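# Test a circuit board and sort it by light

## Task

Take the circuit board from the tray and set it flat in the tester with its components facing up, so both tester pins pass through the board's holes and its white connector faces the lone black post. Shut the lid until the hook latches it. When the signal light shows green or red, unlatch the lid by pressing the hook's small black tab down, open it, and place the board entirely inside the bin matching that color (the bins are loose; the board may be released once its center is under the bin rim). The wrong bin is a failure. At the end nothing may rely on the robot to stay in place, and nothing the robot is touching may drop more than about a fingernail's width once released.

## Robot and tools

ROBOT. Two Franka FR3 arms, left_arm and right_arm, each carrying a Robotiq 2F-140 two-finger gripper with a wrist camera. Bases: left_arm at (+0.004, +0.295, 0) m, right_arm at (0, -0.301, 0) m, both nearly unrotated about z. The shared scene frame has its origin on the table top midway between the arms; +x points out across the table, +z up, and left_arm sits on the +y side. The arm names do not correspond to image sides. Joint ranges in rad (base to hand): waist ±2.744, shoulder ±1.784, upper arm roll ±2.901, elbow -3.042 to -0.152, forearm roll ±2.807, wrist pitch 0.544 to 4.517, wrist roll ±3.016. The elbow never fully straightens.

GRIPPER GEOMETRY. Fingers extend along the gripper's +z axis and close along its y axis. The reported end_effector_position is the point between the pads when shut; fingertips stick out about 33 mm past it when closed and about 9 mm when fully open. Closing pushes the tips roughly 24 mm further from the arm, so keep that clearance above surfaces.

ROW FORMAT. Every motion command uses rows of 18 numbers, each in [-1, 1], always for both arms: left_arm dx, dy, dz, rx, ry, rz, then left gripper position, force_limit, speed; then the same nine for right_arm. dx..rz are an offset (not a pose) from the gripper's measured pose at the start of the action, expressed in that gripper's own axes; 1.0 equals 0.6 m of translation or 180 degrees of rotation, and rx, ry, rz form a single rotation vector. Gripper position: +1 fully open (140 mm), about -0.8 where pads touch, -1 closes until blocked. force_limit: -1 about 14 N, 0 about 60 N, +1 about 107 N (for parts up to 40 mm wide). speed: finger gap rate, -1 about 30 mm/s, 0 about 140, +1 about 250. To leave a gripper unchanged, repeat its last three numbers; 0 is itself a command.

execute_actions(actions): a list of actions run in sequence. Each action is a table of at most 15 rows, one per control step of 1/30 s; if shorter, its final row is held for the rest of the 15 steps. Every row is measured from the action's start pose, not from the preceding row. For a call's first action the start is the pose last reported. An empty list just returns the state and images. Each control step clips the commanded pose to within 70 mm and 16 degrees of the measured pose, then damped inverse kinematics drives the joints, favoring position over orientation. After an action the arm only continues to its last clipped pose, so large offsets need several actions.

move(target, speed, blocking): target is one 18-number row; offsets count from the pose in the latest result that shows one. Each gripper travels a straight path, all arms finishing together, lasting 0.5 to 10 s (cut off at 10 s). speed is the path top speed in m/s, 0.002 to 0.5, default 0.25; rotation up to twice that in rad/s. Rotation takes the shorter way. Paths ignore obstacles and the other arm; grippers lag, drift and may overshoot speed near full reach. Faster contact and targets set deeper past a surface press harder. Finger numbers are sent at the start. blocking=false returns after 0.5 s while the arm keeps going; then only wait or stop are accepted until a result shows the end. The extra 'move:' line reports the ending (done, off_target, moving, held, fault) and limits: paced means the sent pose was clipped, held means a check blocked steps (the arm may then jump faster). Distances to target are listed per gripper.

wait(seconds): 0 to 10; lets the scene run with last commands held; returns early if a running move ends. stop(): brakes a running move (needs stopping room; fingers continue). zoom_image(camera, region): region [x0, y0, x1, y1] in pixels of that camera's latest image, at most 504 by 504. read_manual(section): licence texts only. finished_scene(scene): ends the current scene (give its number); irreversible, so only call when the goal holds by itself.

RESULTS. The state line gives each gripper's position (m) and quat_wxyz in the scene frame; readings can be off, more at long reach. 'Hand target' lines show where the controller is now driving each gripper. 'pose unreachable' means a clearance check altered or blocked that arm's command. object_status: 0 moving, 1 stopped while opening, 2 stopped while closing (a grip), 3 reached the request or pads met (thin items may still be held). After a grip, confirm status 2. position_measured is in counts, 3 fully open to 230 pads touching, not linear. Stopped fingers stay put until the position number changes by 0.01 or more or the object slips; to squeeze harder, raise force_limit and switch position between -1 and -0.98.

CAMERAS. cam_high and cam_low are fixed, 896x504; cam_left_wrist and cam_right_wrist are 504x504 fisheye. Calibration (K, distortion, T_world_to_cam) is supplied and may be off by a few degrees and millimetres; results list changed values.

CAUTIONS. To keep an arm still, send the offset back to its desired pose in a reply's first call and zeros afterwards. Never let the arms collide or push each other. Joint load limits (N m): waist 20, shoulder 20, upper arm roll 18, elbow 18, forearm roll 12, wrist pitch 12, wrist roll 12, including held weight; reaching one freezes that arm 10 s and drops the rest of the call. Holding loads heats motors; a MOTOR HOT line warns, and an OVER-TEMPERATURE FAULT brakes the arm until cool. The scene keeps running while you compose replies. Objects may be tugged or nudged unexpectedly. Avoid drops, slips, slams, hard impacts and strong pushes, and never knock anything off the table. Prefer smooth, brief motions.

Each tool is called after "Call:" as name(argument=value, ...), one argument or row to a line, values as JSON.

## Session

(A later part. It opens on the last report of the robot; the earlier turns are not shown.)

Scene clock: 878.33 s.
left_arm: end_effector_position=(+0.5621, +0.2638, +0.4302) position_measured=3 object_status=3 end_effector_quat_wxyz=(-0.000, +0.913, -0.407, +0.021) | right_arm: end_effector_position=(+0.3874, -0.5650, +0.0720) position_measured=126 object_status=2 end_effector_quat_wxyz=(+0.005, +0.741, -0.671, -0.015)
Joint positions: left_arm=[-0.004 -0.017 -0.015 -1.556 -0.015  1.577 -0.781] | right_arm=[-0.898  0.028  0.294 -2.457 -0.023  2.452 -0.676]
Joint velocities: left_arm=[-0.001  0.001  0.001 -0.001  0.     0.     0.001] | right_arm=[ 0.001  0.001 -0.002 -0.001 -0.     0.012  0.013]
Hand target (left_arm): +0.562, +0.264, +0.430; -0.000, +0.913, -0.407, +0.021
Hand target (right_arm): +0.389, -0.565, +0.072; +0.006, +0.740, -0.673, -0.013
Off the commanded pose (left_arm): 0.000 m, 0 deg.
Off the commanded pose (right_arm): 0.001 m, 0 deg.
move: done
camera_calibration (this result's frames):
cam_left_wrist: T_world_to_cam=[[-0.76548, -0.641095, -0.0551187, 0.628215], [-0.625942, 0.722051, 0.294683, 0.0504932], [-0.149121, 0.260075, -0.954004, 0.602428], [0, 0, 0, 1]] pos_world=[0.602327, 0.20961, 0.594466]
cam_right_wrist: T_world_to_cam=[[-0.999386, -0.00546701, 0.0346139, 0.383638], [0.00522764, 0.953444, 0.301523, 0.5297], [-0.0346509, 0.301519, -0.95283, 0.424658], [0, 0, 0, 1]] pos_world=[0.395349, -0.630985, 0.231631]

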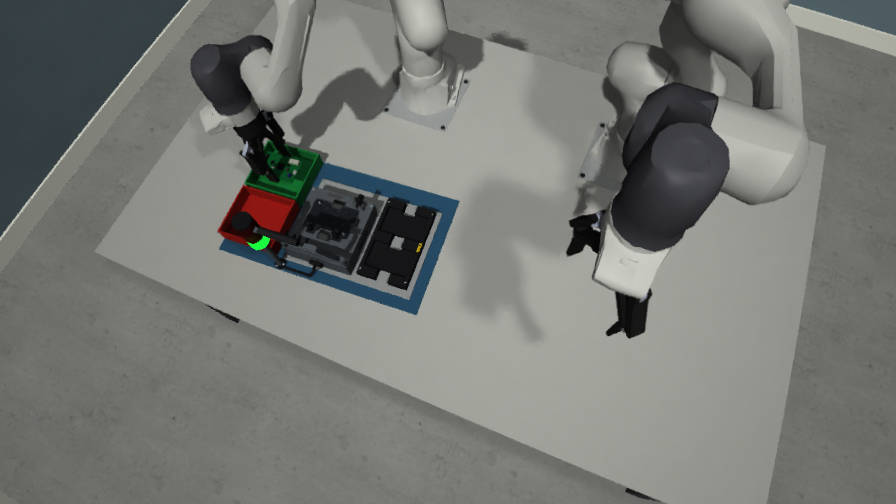

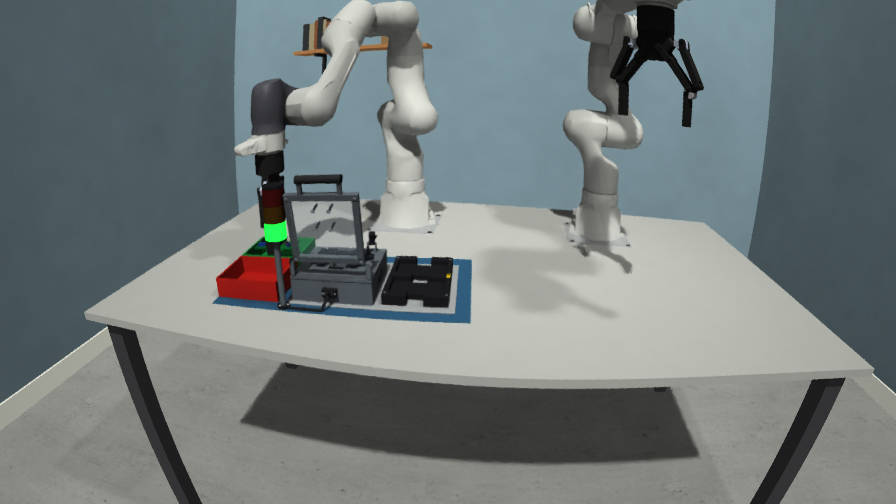

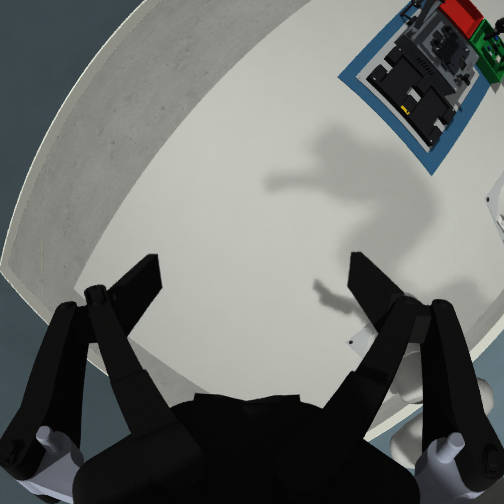

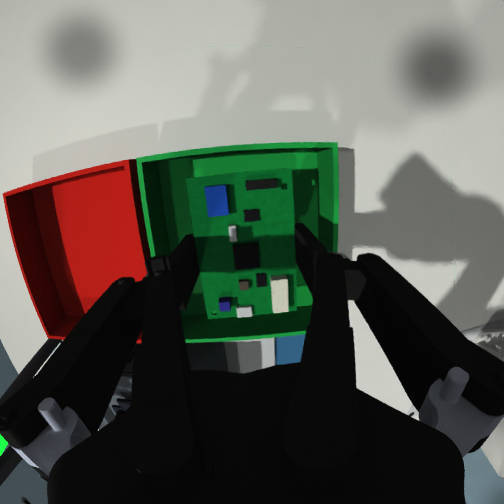

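Call:
move(
  target=[0,0,0,0,0,0,1,0,0, -0.005,-0.002,0.065,0,0,0,-1,0,-0.7],
  speed=0.025,
)

Scene clock: 893.87 s.
left_arm: end_effector_position=(+0.5621, +0.2638, +0.4302) position_measured=3 object_status=3 end_effector_quat_wxyz=(-0.000, +0.913, -0.407, +0.021) | right_arm: end_effector_position=(+0.3863, -0.5601, +0.0357) position_measured=126 object_status=2 end_effector_quat_wxyz=(+0.006, +0.744, -0.668, -0.018)
Joint positions: left_arm=[-0.004 -0.017 -0.015 -1.556 -0.015  1.577 -0.781] | right_arm=[-0.895  0.11   0.294 -2.476 -0.068  2.542 -0.645]
Joint velocities: left_arm=[ 0.002 -0.001 -0.     0.     0.    -0.001 -0.   ] | right_arm=[ 0.002 -0.001  0.001  0.    -0.006  0.002  0.006]
Hand target (left_arm): +0.562, +0.264, +0.430; -0.000, +0.913, -0.407, +0.021
Hand target (right_arm): +0.387, -0.561, +0.033; +0.005, +0.741, -0.671, -0.016
Off the commanded pose (left_arm): 0.000 m, 0 deg.
Off the commanded pose (right_arm): 0.003 m, 1 deg.
move: done
camera_calibration (this result's frames):
cam_left_wrist: T_world_to_cam=[[-0.765479, -0.641095, -0.0551188, 0.628215], [-0.625943, 0.722051, 0.294683, 0.0504934], [-0.149121, 0.260075, -0.954004, 0.602429], [0, 0, 0, 1]] pos_world=[0.602327, 0.20961, 0.594466]
cam_right_wrist: T_world_to_cam=[[-0.999109, -0.0155796, 0.0392272, 0.377924], [-0.0029042, 0.952555, 0.304351, 0.538527], [-0.0421078, 0.303966, -0.951752, 0.392742], [0, 0, 0, 1]] pos_world=[0.395689, -0.626469, 0.195066]

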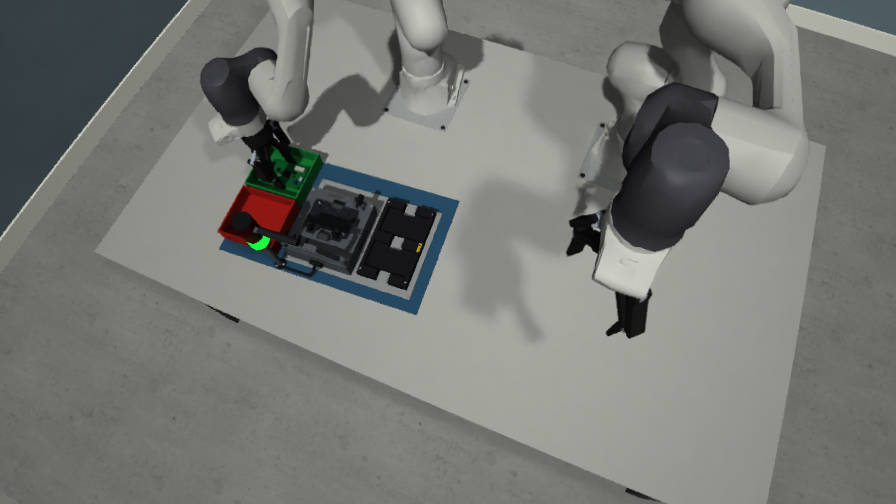

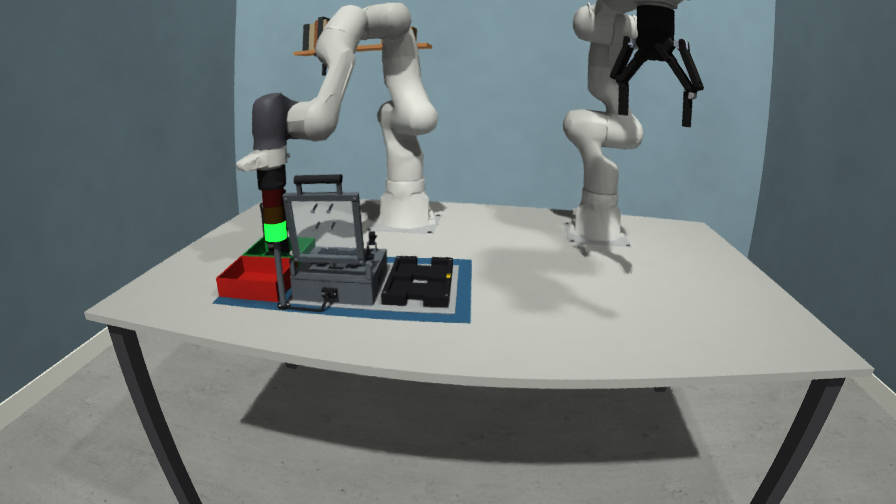

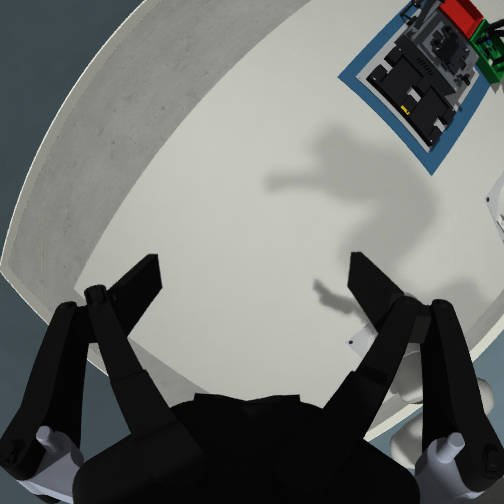

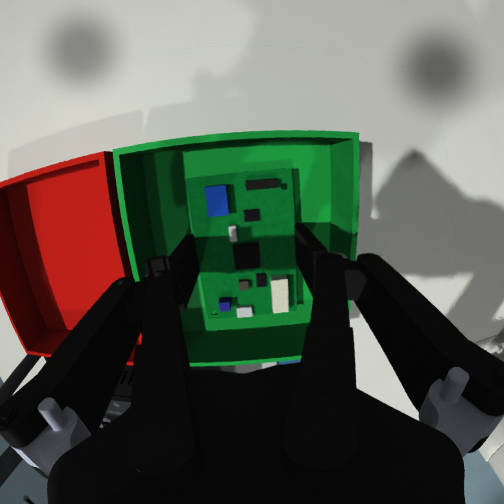

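Call:
execute_actions(
  actions=[
    [[0,0,0,0,0,0,1,0,0, 0,0,0.008,0,0,0,-1,0,-0.7]],
    [[0,0,0,0,0,0,1,0,0, 0,0,0,0,0,0,0.22,0,-0.8]],
    [[0,0,0,0,0,0,1,0,0, 0,0,0,0,0,0,0.22,0,-0.8]],
  ],
)

Call:
move(
  target=[0,0,0,0,0,0,1,0,0, 0,0,-0.18,0,0,0,0.22,0,-0.8],
  speed=0.1,
)

Scene clock: 904.67 s.
left_arm: end_effector_position=(+0.5621, +0.2638, +0.4302) position_measured=3 object_status=3 end_effector_quat_wxyz=(-0.000, +0.913, -0.407, +0.021) | right_arm: end_effector_position=(+0.3863, -0.5603, +0.0360) position_measured=101 object_status=3 end_effector_quat_wxyz=(+0.007, +0.745, -0.667, -0.018)
Joint positions: left_arm=[-0.004 -0.017 -0.015 -1.556 -0.015  1.577 -0.781] | right_arm=[-0.894  0.109  0.294 -2.476 -0.072  2.542 -0.644]
Joint velocities: left_arm=[ 0.002  0.001 -0.001  0.    -0.002  0.    -0.   ] | right_arm=[ 0.001 -0.001 -0.001  0.001 -0.001 -0.     0.   ]
Hand target (left_arm): +0.562, +0.264, +0.430; -0.000, +0.913, -0.407, +0.021
Hand target (right_arm): +0.386, -0.560, +0.036; +0.007, +0.745, -0.667, -0.018
Off the commanded pose (left_arm): 0.000 m, 0 deg.
Off the commanded pose (right_arm): 0.000 m, 0 deg.
camera_calibration (this result's frames):
cam_left_wrist: T_world_to_cam=[[-0.765479, -0.641095, -0.0551187, 0.628215], [-0.625943, 0.722051, 0.294683, 0.0504935], [-0.149121, 0.260075, -0.954004, 0.602429], [0, 0, 0, 1]] pos_world=[0.602327, 0.20961, 0.594466]
cam_right_wrist: T_world_to_cam=[[-0.999022, -0.0184445, 0.0401855, 0.376258], [-0.00544562, 0.953246, 0.302145, 0.540027], [-0.0438796, 0.301631, -0.952414, 0.392524], [0, 0, 0, 1]] pos_world=[0.396055, -0.626236, 0.195559]

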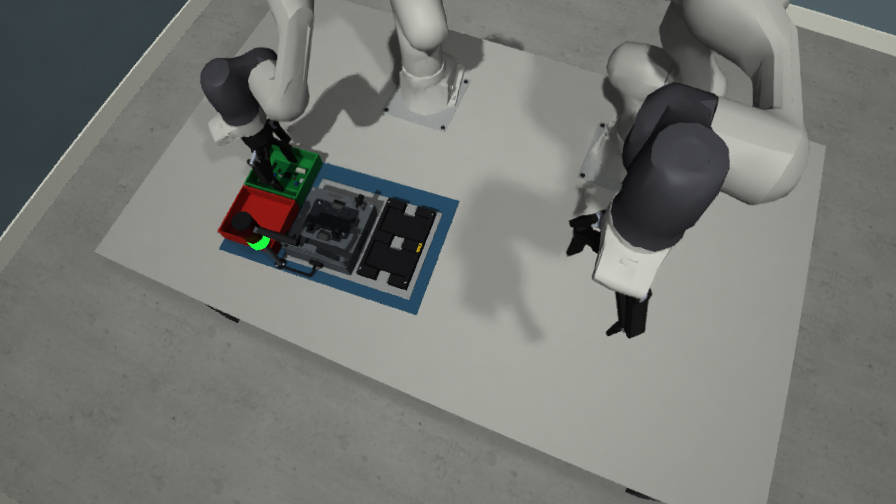

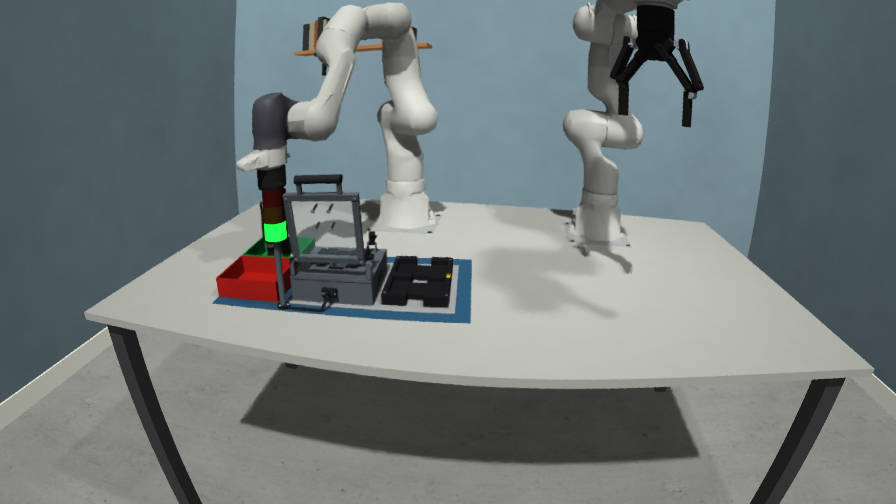

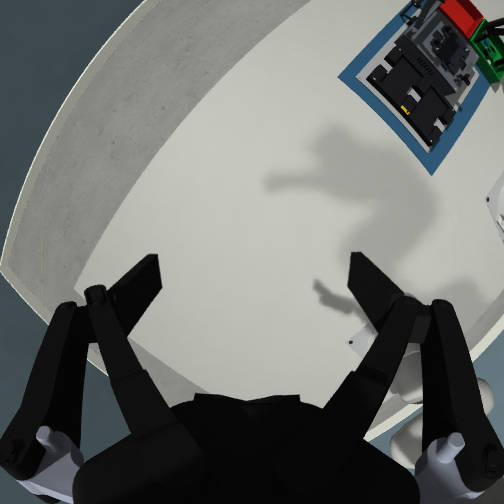

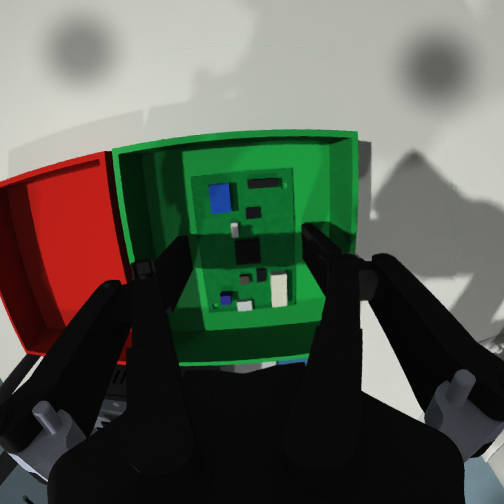

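Scene clock: 906.33 s.
left_arm: end_effector_position=(+0.5621, +0.2638, +0.4302) position_measured=3 object_status=3 end_effector_quat_wxyz=(-0.000, +0.913, -0.407, +0.021) | right_arm: end_effector_position=(+0.3906, -0.5639, +0.1431) position_measured=101 object_status=3 end_effector_quat_wxyz=(+0.008, +0.743, -0.669, -0.015)
Joint positions: left_arm=[-0.004 -0.017 -0.015 -1.556 -0.015  1.577 -0.781] | right_arm=[-0.894 -0.106  0.298 -2.392  0.026  2.258 -0.711]
Joint velocities: left_arm=[ 0.    -0.    -0.    -0.001  0.001 -0.001  0.   ] | right_arm=[ 0.     0.     0.001  0.     0.001 -0.01  -0.01 ]
Hand target (left_arm): +0.562, +0.264, +0.430; -0.000, +0.913, -0.407, +0.021
Hand target (right_arm): +0.390, -0.563, +0.143; +0.007, +0.744, -0.668, -0.017
Off the commanded pose (left_arm): 0.000 m, 0 deg.
Off the commanded pose (right_arm): 0.002 m, 1 deg.
move: done
camera_calibration (this result's frames):
cam_left_wrist: T_world_to_cam=[[-0.765479, -0.641095, -0.0551188, 0.628215], [-0.625943, 0.722051, 0.294683, 0.0504934], [-0.149121, 0.260075, -0.954004, 0.602429], [0, 0, 0, 1]] pos_world=[0.602327, 0.20961, 0.594466]
cam_right_wrist: T_world_to_cam=[[-0.999231, -0.0107533, 0.037713, 0.380898], [0.000991332, 0.954437, 0.298411, 0.509808], [-0.0392036, 0.298219, -0.953692, 0.492208], [0, 0, 0, 1]] pos_world=[0.399396, -0.62927, 0.302918]

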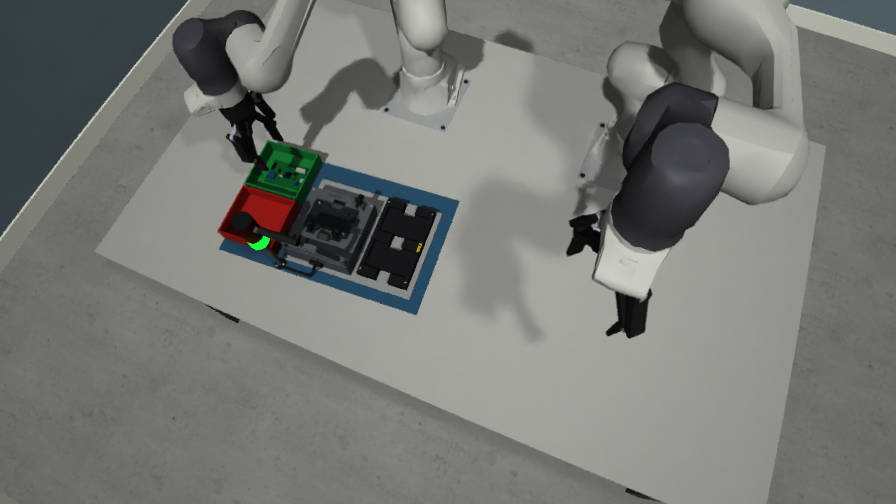

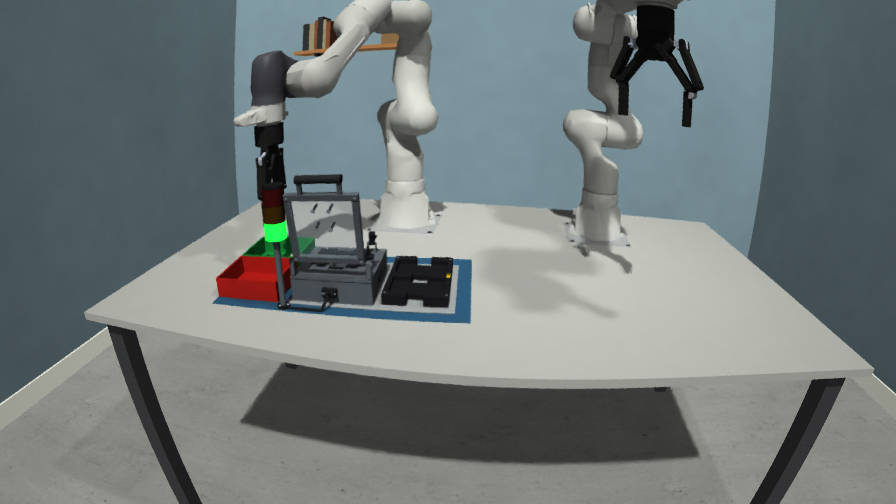

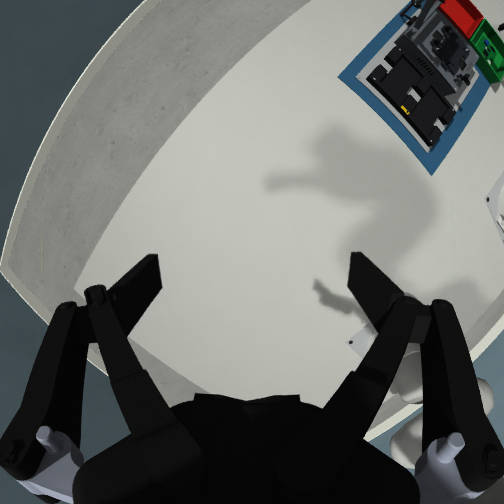

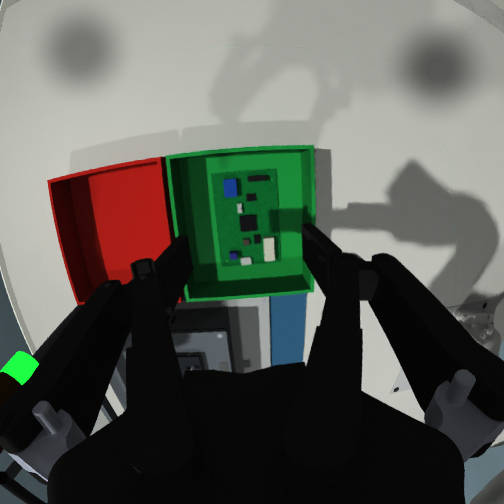

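The board is lying flat, fully inside the green bin, and the gripper is clear.

Call:
zoom_image(
  camera="cam_high",
  region=[200,110,400,290],
)

Region (200, 110, 400, 290) of cam_high's 896x504 image, scaled by 2.520, with more detail than that image has; it fills the top 454 rows of this view, and the rest is white.

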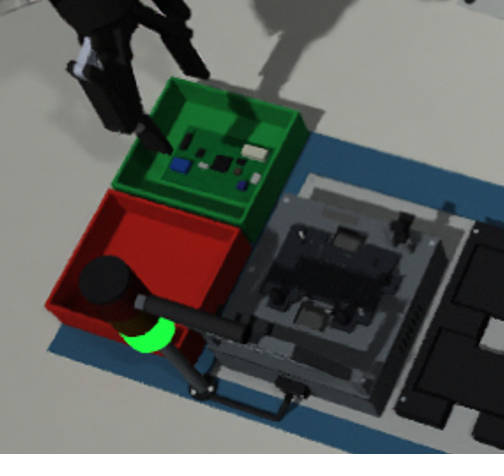

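Call:
finished_scene(
  scene=2,
)

The scene is finished: the task was done.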